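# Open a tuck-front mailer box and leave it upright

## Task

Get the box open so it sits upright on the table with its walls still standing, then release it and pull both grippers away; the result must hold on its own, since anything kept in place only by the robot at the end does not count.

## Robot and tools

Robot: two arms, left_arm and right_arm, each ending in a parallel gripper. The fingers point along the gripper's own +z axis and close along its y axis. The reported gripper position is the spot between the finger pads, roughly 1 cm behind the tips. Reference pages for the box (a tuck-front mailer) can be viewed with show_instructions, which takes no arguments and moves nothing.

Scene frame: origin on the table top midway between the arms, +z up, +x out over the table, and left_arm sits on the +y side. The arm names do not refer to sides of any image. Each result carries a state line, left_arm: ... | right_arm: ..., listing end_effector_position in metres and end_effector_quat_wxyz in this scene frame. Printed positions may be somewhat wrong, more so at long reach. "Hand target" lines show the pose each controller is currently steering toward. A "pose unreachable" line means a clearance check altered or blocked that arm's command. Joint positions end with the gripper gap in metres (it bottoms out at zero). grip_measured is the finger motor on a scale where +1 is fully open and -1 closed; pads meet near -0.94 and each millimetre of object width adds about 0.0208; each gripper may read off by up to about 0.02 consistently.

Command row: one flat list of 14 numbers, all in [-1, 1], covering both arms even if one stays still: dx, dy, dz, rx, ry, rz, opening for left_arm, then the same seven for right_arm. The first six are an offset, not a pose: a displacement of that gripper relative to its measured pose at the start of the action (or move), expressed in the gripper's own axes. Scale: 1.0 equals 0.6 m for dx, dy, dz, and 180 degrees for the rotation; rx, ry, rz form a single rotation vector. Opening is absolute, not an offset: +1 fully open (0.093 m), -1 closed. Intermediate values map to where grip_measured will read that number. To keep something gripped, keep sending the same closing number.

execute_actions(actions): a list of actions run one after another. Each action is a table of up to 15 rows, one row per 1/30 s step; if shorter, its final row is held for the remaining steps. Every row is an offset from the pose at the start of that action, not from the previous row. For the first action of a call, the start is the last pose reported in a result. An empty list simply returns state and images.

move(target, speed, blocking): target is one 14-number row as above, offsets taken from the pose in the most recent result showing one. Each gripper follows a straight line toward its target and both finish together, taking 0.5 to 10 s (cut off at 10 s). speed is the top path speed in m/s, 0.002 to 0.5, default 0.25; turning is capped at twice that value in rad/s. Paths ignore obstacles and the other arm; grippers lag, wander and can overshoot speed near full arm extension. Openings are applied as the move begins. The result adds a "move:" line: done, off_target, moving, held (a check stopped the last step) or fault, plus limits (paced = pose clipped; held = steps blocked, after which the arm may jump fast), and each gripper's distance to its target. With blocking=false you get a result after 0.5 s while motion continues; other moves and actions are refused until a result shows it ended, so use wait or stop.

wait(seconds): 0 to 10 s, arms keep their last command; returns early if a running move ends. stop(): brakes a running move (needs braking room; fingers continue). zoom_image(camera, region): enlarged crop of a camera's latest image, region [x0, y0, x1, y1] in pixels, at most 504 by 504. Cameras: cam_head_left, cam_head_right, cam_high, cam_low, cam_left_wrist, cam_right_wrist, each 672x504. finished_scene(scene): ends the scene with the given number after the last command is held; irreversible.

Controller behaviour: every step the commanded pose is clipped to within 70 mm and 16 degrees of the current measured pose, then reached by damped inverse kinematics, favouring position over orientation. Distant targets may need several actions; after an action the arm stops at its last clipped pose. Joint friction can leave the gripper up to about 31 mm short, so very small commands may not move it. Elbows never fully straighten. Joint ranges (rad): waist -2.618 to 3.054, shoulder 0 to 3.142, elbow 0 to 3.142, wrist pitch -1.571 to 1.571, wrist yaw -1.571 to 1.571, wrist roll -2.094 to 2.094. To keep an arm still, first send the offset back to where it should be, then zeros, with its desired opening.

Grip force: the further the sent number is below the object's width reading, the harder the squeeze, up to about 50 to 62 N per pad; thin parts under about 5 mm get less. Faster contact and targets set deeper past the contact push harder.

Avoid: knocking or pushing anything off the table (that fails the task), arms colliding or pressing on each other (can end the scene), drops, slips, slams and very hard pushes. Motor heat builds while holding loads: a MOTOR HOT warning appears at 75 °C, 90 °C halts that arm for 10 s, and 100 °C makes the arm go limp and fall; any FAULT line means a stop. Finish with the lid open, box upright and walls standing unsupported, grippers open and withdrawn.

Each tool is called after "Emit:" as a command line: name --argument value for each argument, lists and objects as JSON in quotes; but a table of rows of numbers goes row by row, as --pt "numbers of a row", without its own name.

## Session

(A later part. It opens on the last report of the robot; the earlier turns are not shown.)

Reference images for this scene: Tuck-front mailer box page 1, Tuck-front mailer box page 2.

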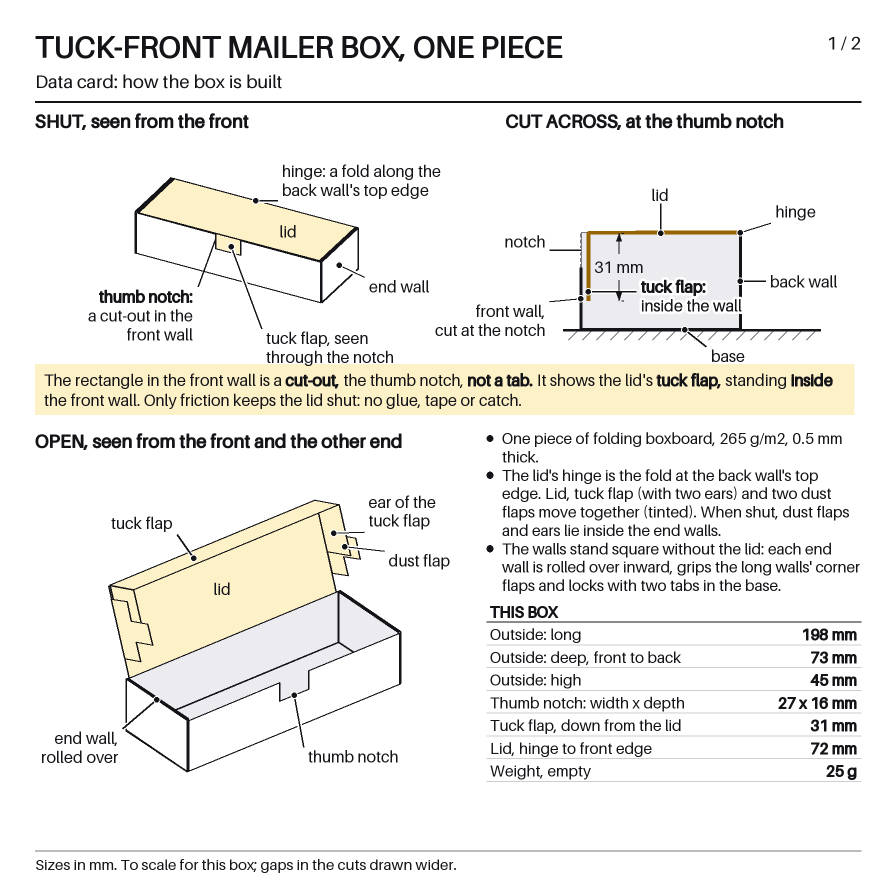

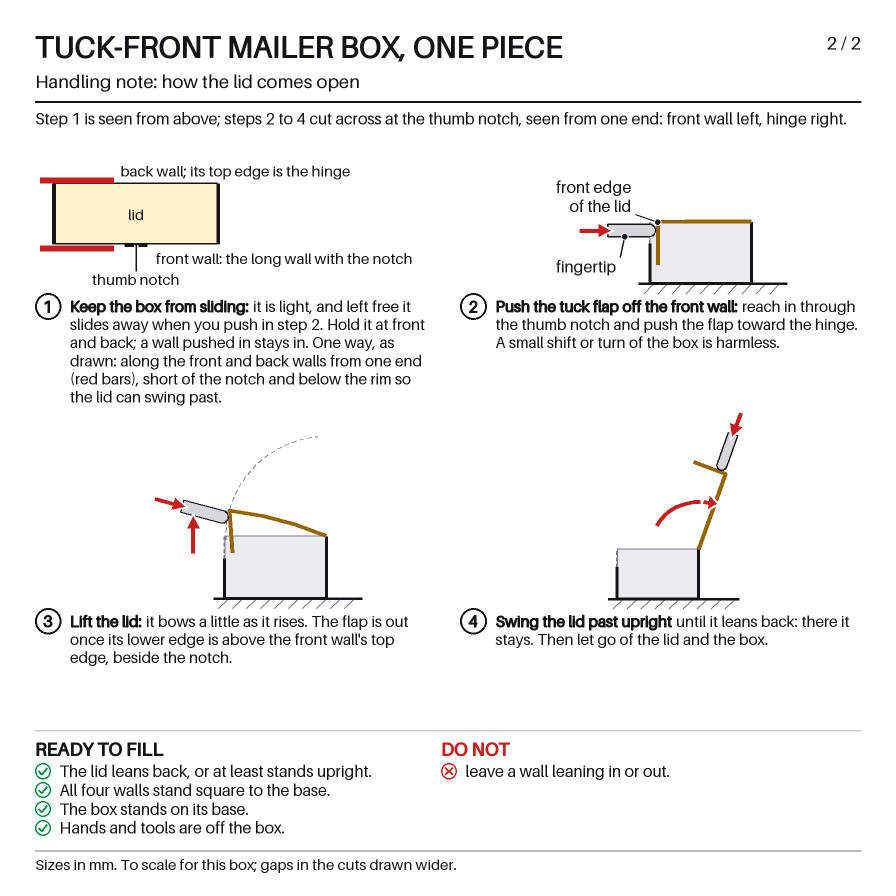

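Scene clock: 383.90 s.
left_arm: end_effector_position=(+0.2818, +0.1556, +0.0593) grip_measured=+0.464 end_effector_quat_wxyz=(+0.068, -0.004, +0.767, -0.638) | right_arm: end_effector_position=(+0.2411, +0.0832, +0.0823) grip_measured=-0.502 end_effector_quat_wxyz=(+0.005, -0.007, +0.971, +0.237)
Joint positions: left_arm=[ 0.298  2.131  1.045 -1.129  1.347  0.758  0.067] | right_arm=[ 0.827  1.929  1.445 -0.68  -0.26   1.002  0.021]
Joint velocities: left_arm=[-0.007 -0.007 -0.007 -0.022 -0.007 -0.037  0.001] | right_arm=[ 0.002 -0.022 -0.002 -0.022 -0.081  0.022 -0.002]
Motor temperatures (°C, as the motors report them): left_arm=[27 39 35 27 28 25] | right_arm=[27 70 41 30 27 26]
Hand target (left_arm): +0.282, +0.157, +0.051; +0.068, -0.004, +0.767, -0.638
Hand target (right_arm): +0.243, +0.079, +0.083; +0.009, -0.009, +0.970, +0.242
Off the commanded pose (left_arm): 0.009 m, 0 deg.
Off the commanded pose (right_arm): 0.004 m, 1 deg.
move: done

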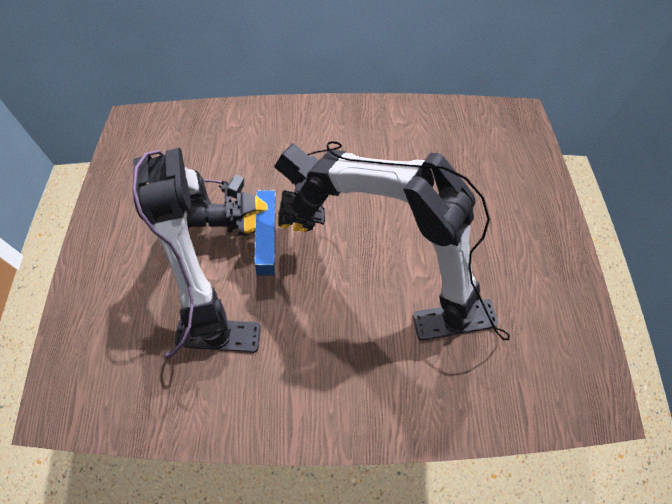

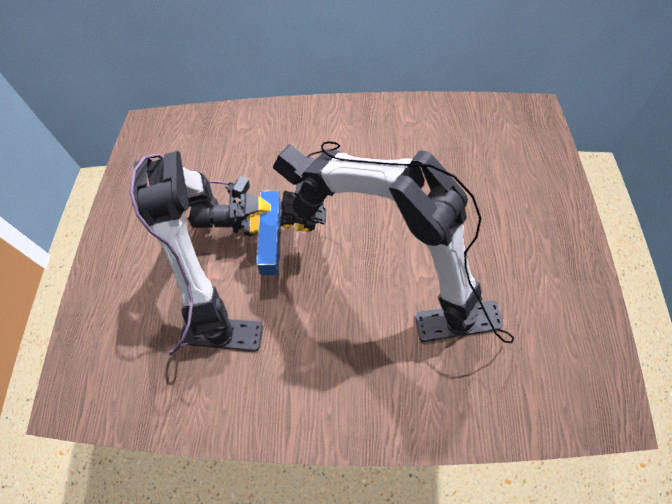

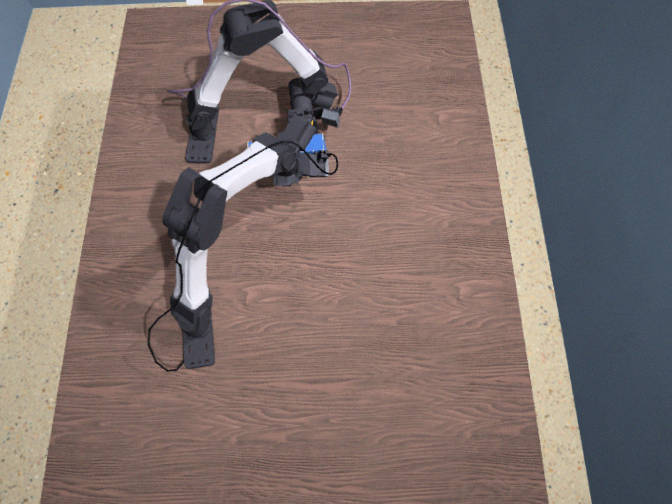

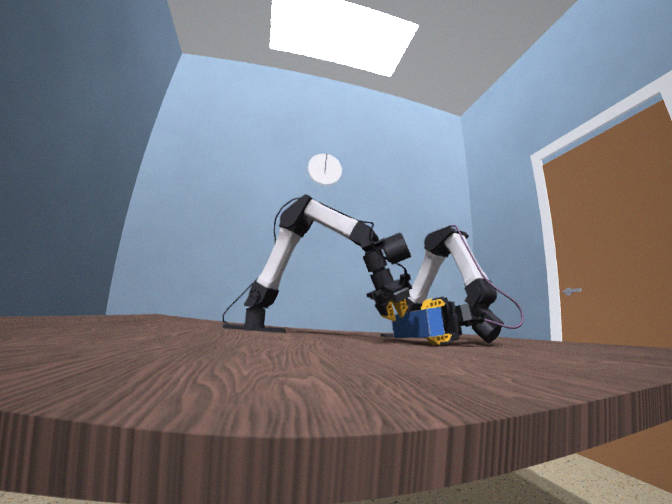

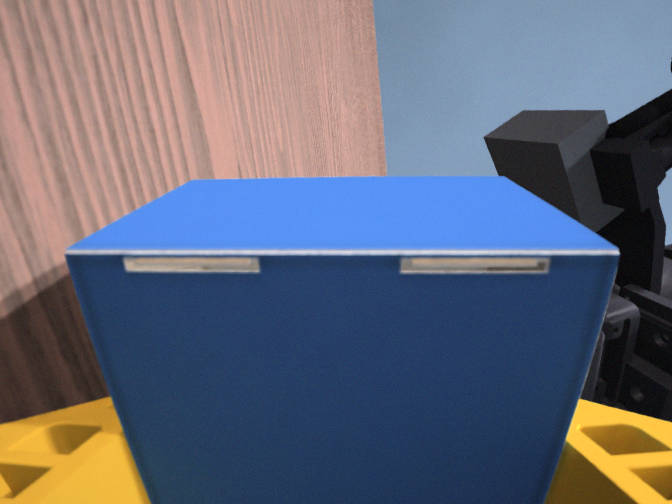

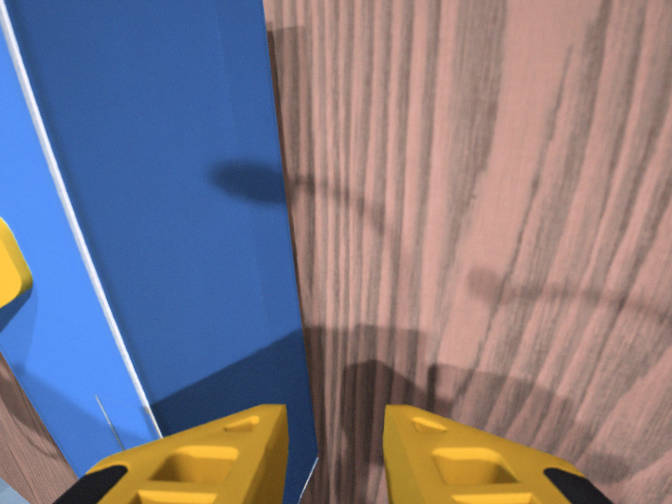

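Emit:
move --target '[0,0.015,0,0,0,0,0.45,0,0,-0.1,0.07,0,0,-1]' --speed 0.08

Emit:
move --target '[0,0.015,0,0,0,0,0.45,0.012,0.07,0,0,0,-0.5,-1]' --speed 0.15

Scene clock: 391.00 s.
left_arm: end_effector_position=(+0.2817, +0.1555, +0.0594) grip_measured=+0.464 end_effector_quat_wxyz=(+0.069, -0.003, +0.767, -0.638) | right_arm: end_effector_position=(+0.2428, +0.0509, +0.1324) grip_measured=-0.997 end_effector_quat_wxyz=(+0.004, +0.004, +0.992, +0.129)
Joint positions: left_arm=[ 0.298  2.131  1.045 -1.131  1.347  0.762  0.067] | right_arm=[ 0.827  1.965  1.765 -1.153 -0.14   0.986  0.   ]
Joint velocities: left_arm=[-0.007  0.007 -0.007 -0.051 -0.081 -0.066 -0.001] | right_arm=[ 0.002 -0.007  0.002 -0.007  0.066  0.022  0.   ]
Motor temperatures (°C, as the motors report them): left_arm=[27 39 35 27 28 25] | right_arm=[27 70 41 30 27 26]
Hand target (left_arm): +0.282, +0.157, +0.051; +0.068, -0.004, +0.767, -0.638
Hand target (right_arm): +0.242, +0.056, +0.135; +0.008, -0.007, +0.992, +0.129
Off the commanded pose (left_arm): 0.009 m, 0 deg.
Off the commanded pose (right_arm): 0.006 m, 1 deg.
move: done

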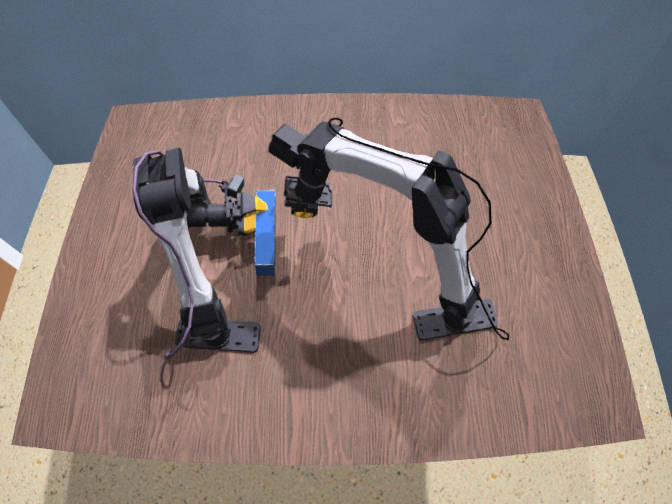

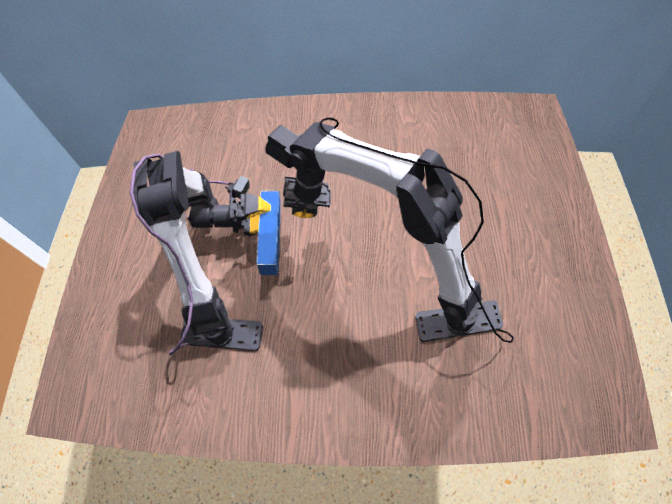

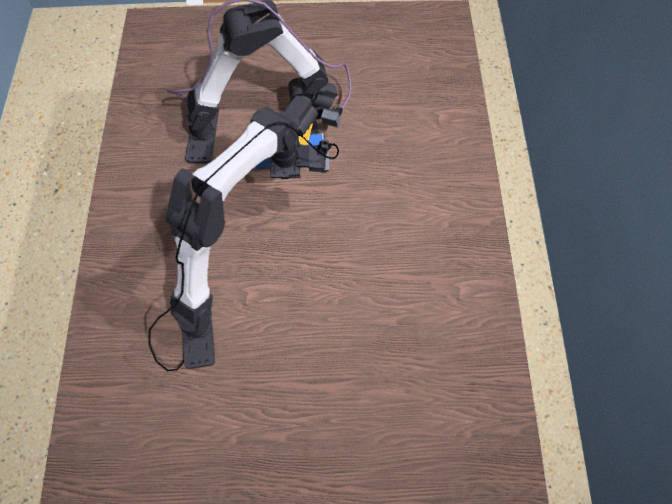

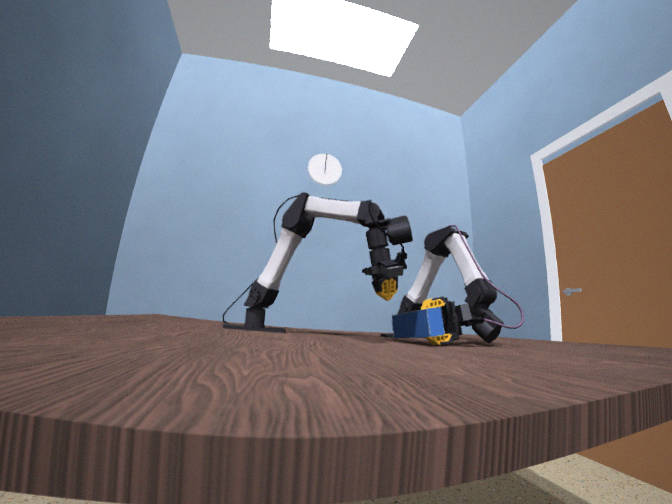

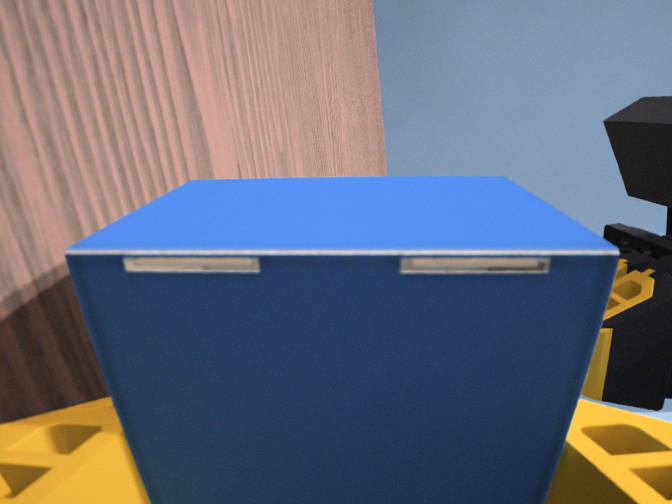

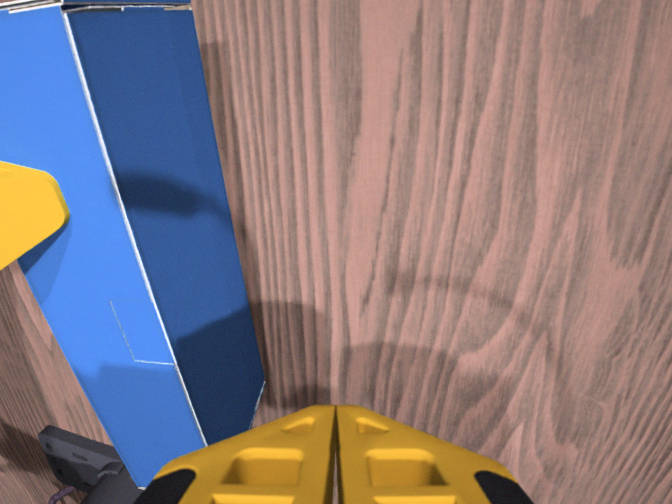

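Scene clock: 396.67 s.
left_arm: end_effector_position=(+0.2816, +0.1555, +0.0594) grip_measured=+0.464 end_effector_quat_wxyz=(+0.070, -0.002, +0.767, -0.638) | right_arm: end_effector_position=(+0.2365, +0.0868, +0.1407) grip_measured=-0.997 end_effector_quat_wxyz=(+0.090, -0.691, +0.712, +0.091)
Joint positions: left_arm=[ 0.298  2.131  1.045 -1.131  1.347  0.765  0.067] | right_arm=[ 0.887  2.087  1.977 -1.238 -0.129 -0.503  0.   ]
Joint velocities: left_arm=[-0.012 -0.012 -0.012 -0.007  0.022 -0.051 -0.   ] | right_arm=[-0.002 -0.007 -0.007 -0.022  0.081  0.051  0.   ]
Motor temperatures (°C, as the motors report them): left_arm=[27 39 35 27 28 25] | right_arm=[27 70 42 30 27 26]
Hand target (left_arm): +0.282, +0.157, +0.051; +0.069, -0.003, +0.767, -0.638
Hand target (right_arm): +0.235, +0.092, +0.143; -0.094, +0.698, -0.704, -0.089
Off the commanded pose (left_arm): 0.009 m, 0 deg.
Off the commanded pose (right_arm): 0.005 m, 1 deg.
move: done

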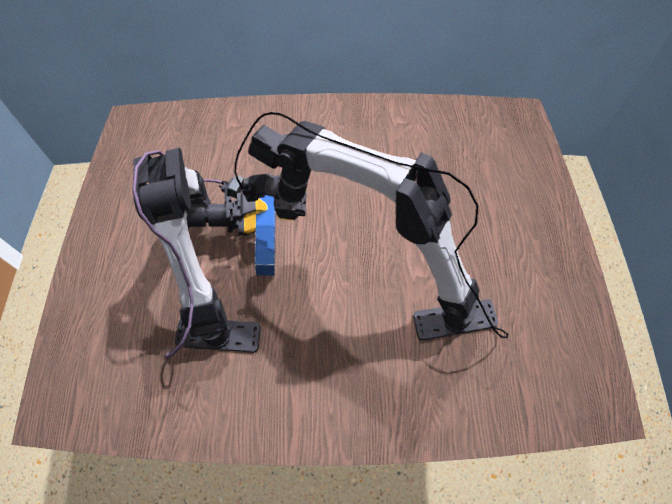

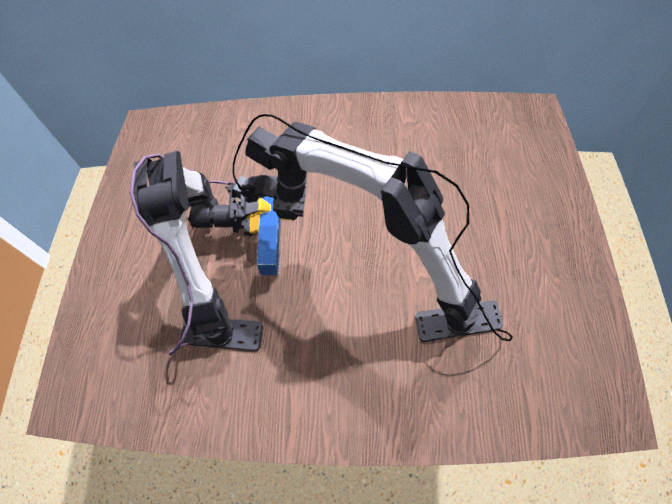

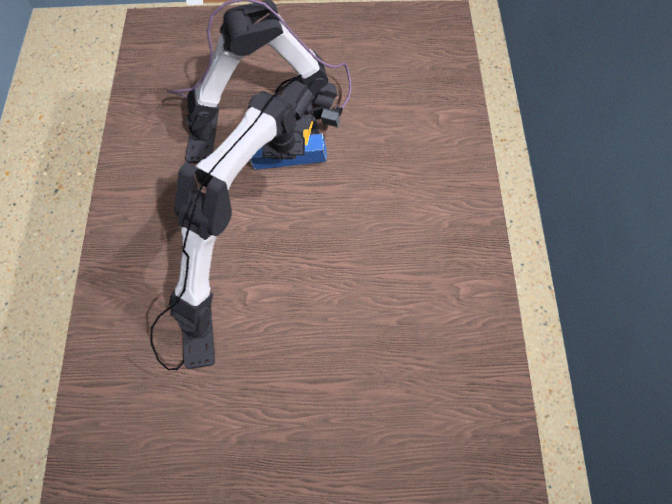

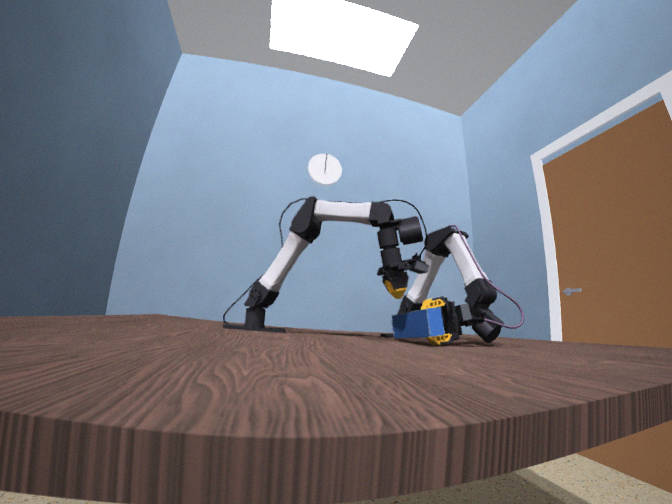

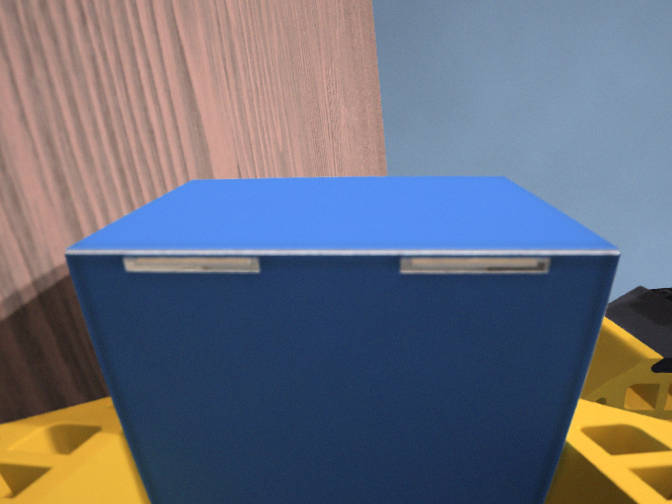

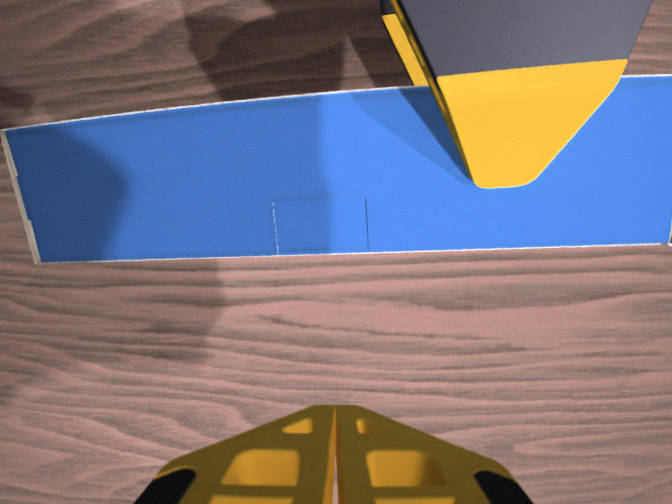

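Emit:
move --target '[0,0.015,0,0,0,0,0.45,-0.027,0.008,0.045,0,0,0,-1]' --speed 0.02

Scene clock: 401.60 s.
left_arm: end_effector_position=(+0.2816, +0.1555, +0.0595) grip_measured=+0.464 end_effector_quat_wxyz=(+0.071, -0.000, +0.767, -0.638) | right_arm: end_effector_position=(+0.2311, +0.1017, +0.1175) grip_measured=-0.997 end_effector_quat_wxyz=(+0.081, -0.692, +0.712, +0.089)
Joint positions: left_arm=[ 0.298  2.131  1.045 -1.132  1.347  0.769  0.067] | right_arm=[ 0.915  2.145  1.977 -1.197 -0.127 -0.477  0.   ]
Joint velocities: left_arm=[-0.007  0.007 -0.007  0.066 -0.007  0.007  0.   ] | right_arm=[ 0.012  0.007 -0.012 -0.051 -0.022  0.037  0.   ]
Motor temperatures (°C, as the motors report them): left_arm=[27 38 35 27 28 25] | right_arm=[27 70 42 30 27 26]
Hand target (left_arm): +0.282, +0.157, +0.051; +0.070, -0.002, +0.767, -0.638
Hand target (right_arm): +0.232, +0.109, +0.119; -0.091, +0.691, -0.712, -0.091
Off the commanded pose (left_arm): 0.009 m, 0 deg.
Off the commanded pose (right_arm): 0.008 m, 1 deg.
move: done

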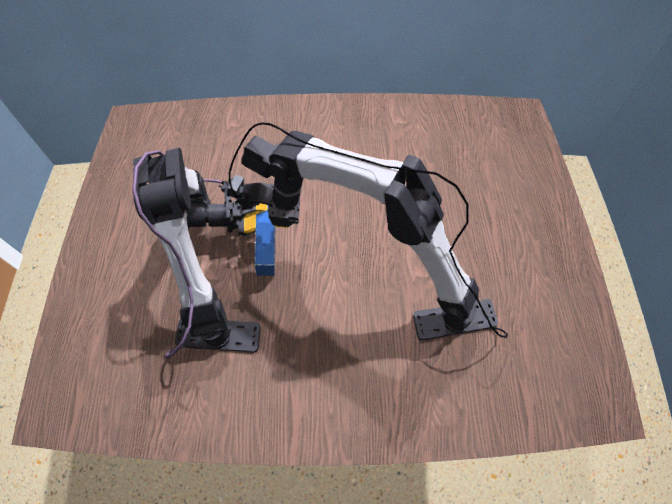

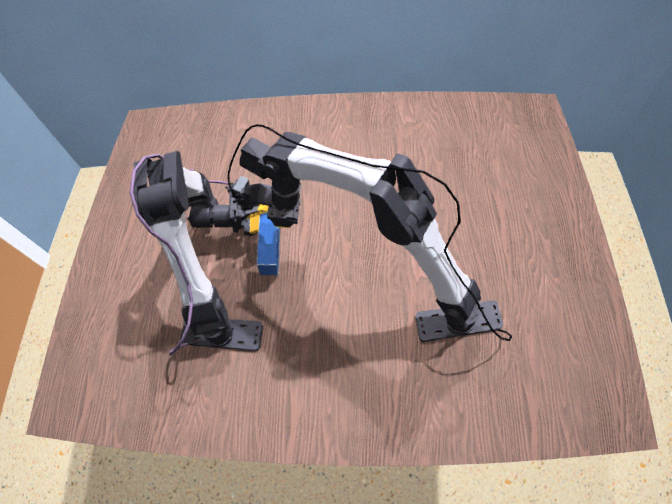

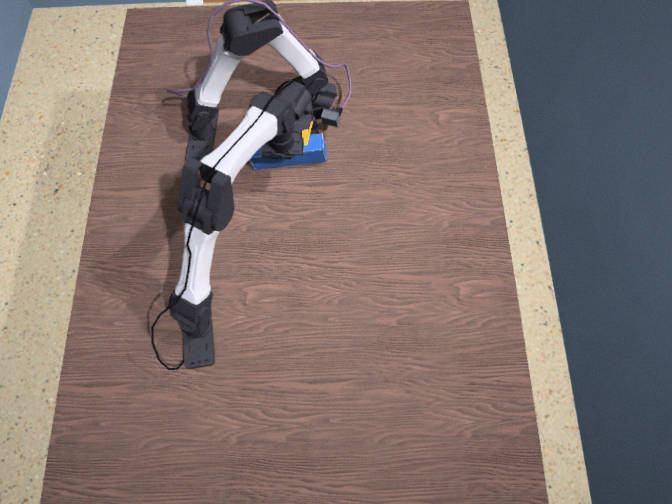

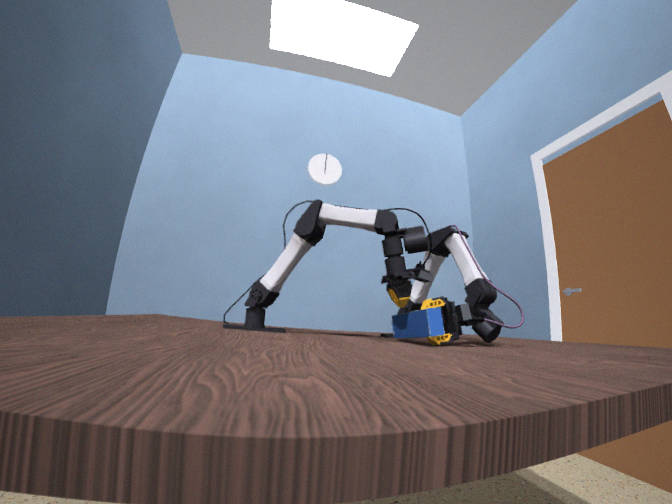

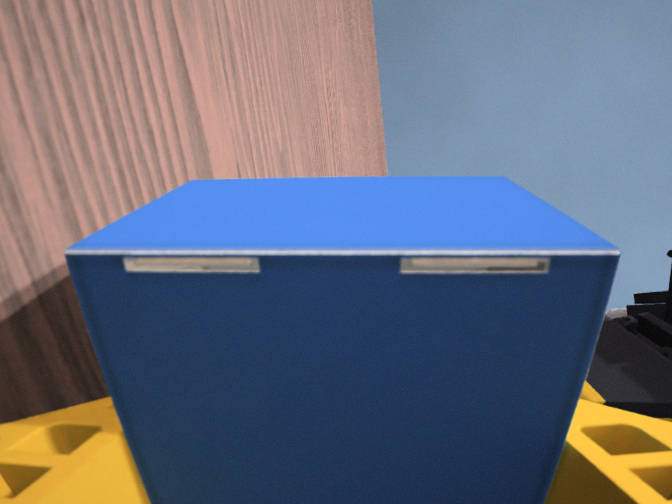

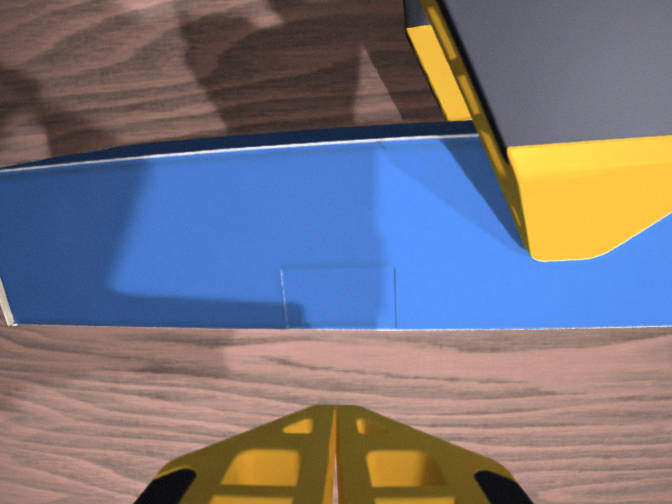

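Emit:
move --target '[0,0.015,0,0,0,0,0.45,-0.042,0,0.0,0,0.06,0,-1]' --speed 0.02

Emit:
move --target '[0,0.015,0,0,0,0,0.45,0,0,0.025,0,0,0,-1]' --speed 0.01

Scene clock: 409.17 s.
left_arm: end_effector_position=(+0.2815, +0.1555, +0.0595) grip_measured=+0.464 end_effector_quat_wxyz=(+0.072, +0.001, +0.767, -0.637) | right_arm: end_effector_position=(+0.2336, +0.1227, +0.1216) grip_measured=-0.997 end_effector_quat_wxyz=(+0.040, -0.697, +0.716, +0.035)
Joint positions: left_arm=[ 0.298  2.131  1.045 -1.132  1.347  0.773  0.067] | right_arm=[ 0.962  2.437  2.512 -1.548 -0.04  -0.444  0.   ]
Joint velocities: left_arm=[ 0.002 -0.017  0.012 -0.022 -0.037 -0.051 -0.   ] | right_arm=[ 0.012  0.007 -0.002  0.022 -0.037  0.051  0.   ]
Motor temperatures (°C, as the motors report them): left_arm=[27 38 35 26 28 25] | right_arm=[27 70 43 29 27 26]
Hand target (left_arm): +0.282, +0.157, +0.051; +0.071, -0.000, +0.767, -0.638
Hand target (right_arm): +0.232, +0.126, +0.123; -0.044, +0.696, -0.716, -0.034
Off the commanded pose (left_arm): 0.009 m, 0 deg.
Off the commanded pose (right_arm): 0.004 m, 3 deg.
joint sent to its limit (right arm) — the command would take joint 4 (wrist pitch) past its lower limit, so that joint was sent only as far as its limit.
move: off_target (right_arm)

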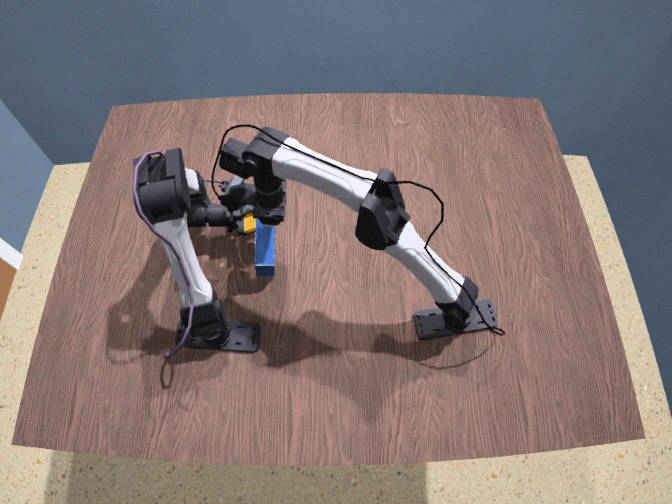

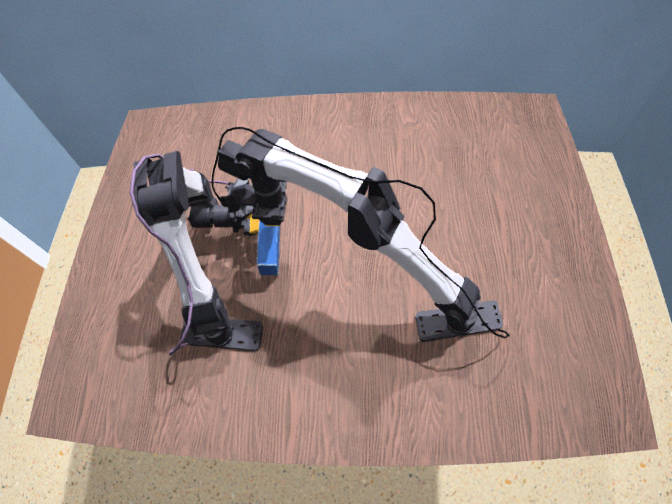

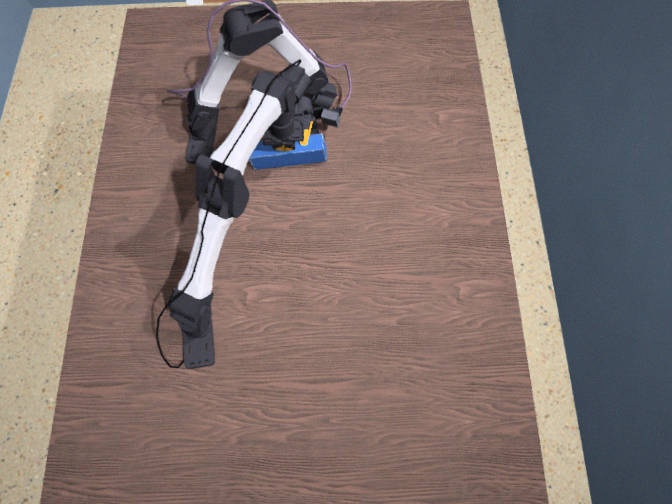

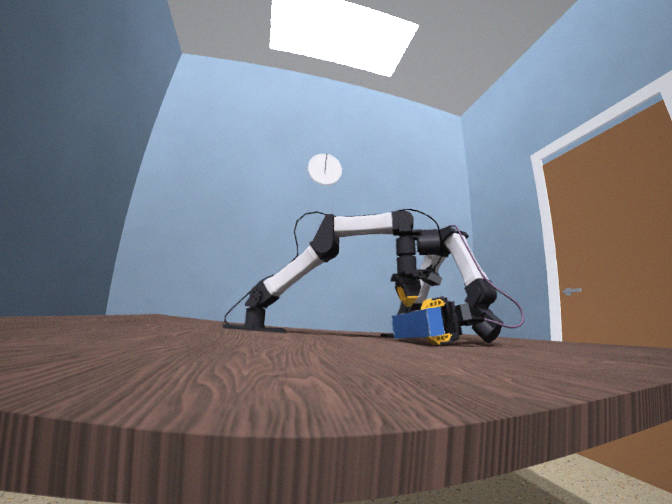

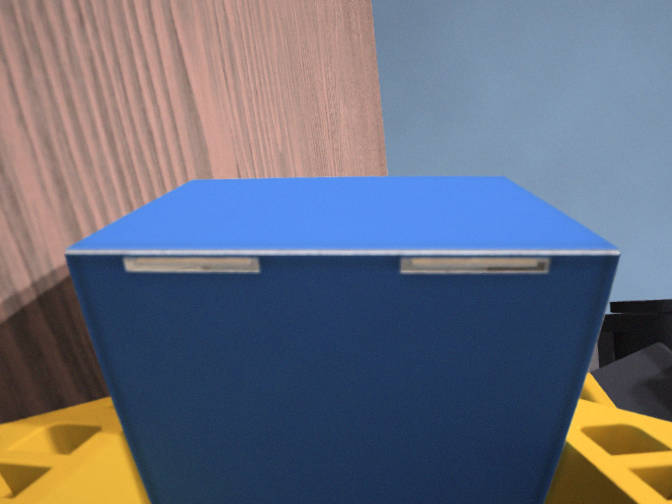

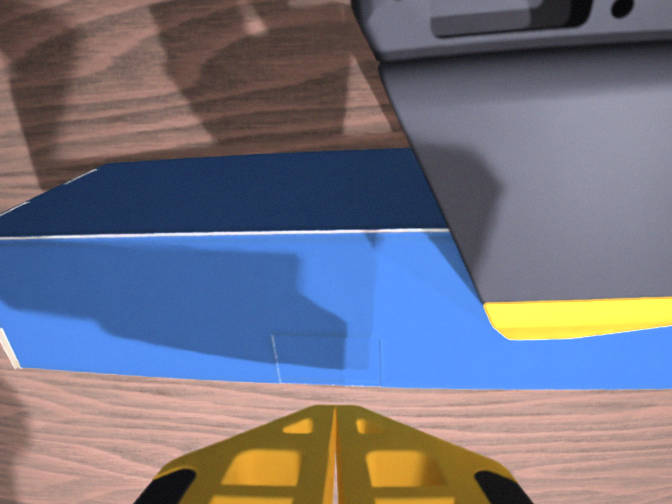

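Scene clock: 410.90 s.
left_arm: end_effector_position=(+0.2814, +0.1555, +0.0595) grip_measured=+0.464 end_effector_quat_wxyz=(+0.072, +0.002, +0.767, -0.637) | right_arm: end_effector_position=(+0.2344, +0.1242, +0.1051) grip_measured=-0.997 end_effector_quat_wxyz=(+0.036, -0.697, +0.716, +0.033)
Joint positions: left_arm=[ 0.298  2.131  1.045 -1.133  1.346  0.777  0.067] | right_arm=[ 0.962  2.429  2.431 -1.483 -0.04  -0.444  0.   ]
Joint velocities: left_arm=[-0.002 -0.002  0.017  0.007  0.066 -0.051  0.   ] | right_arm=[ 0.002  0.002 -0.012  0.051  0.022 -0.037  0.   ]
Motor temperatures (°C, as the motors report them): left_arm=[27 38 35 26 28 25] | right_arm=[27 71 43 29 27 26]
Hand target (left_arm): +0.282, +0.157, +0.051; +0.072, +0.001, +0.767, -0.637
Hand target (right_arm): +0.234, +0.124, +0.107; -0.039, +0.697, -0.716, -0.035
Off the commanded pose (left_arm): 0.009 m, 0 deg.
Off the commanded pose (right_arm): 0.002 m, 1 deg.
move: done

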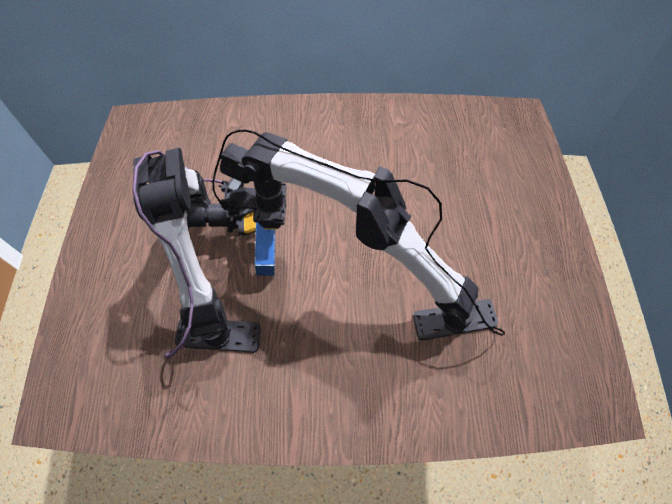

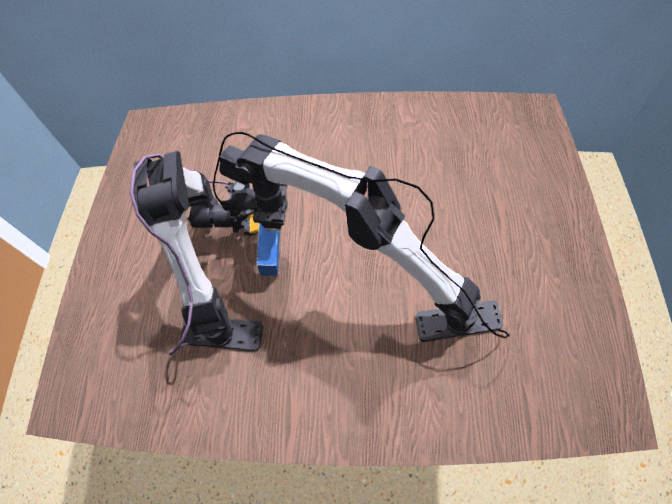

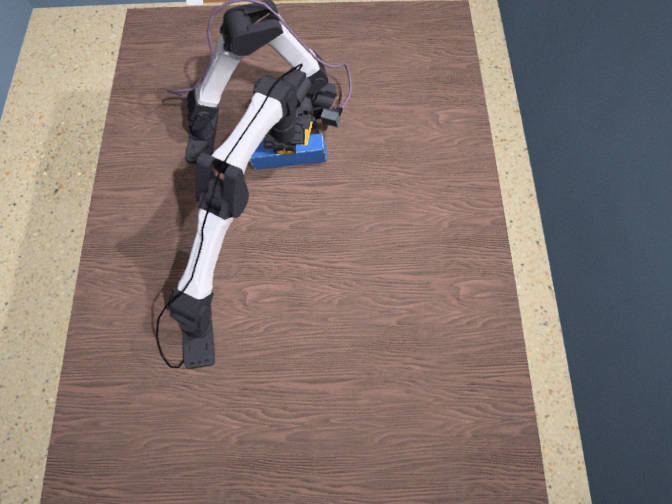

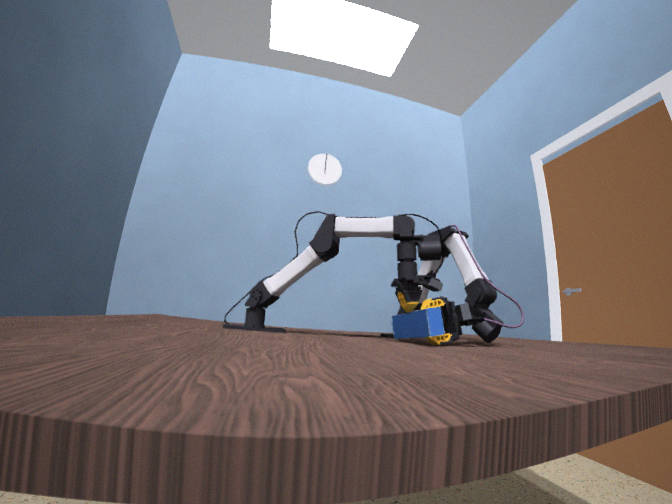

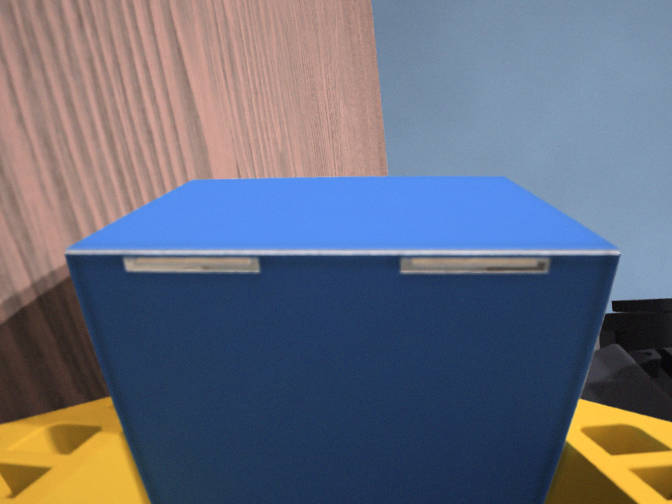

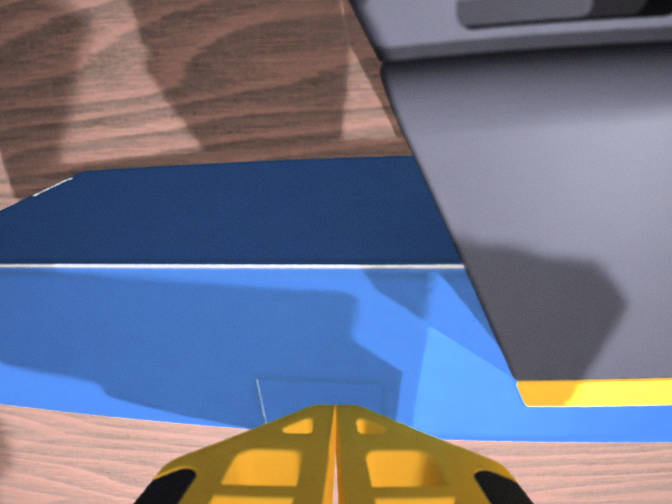

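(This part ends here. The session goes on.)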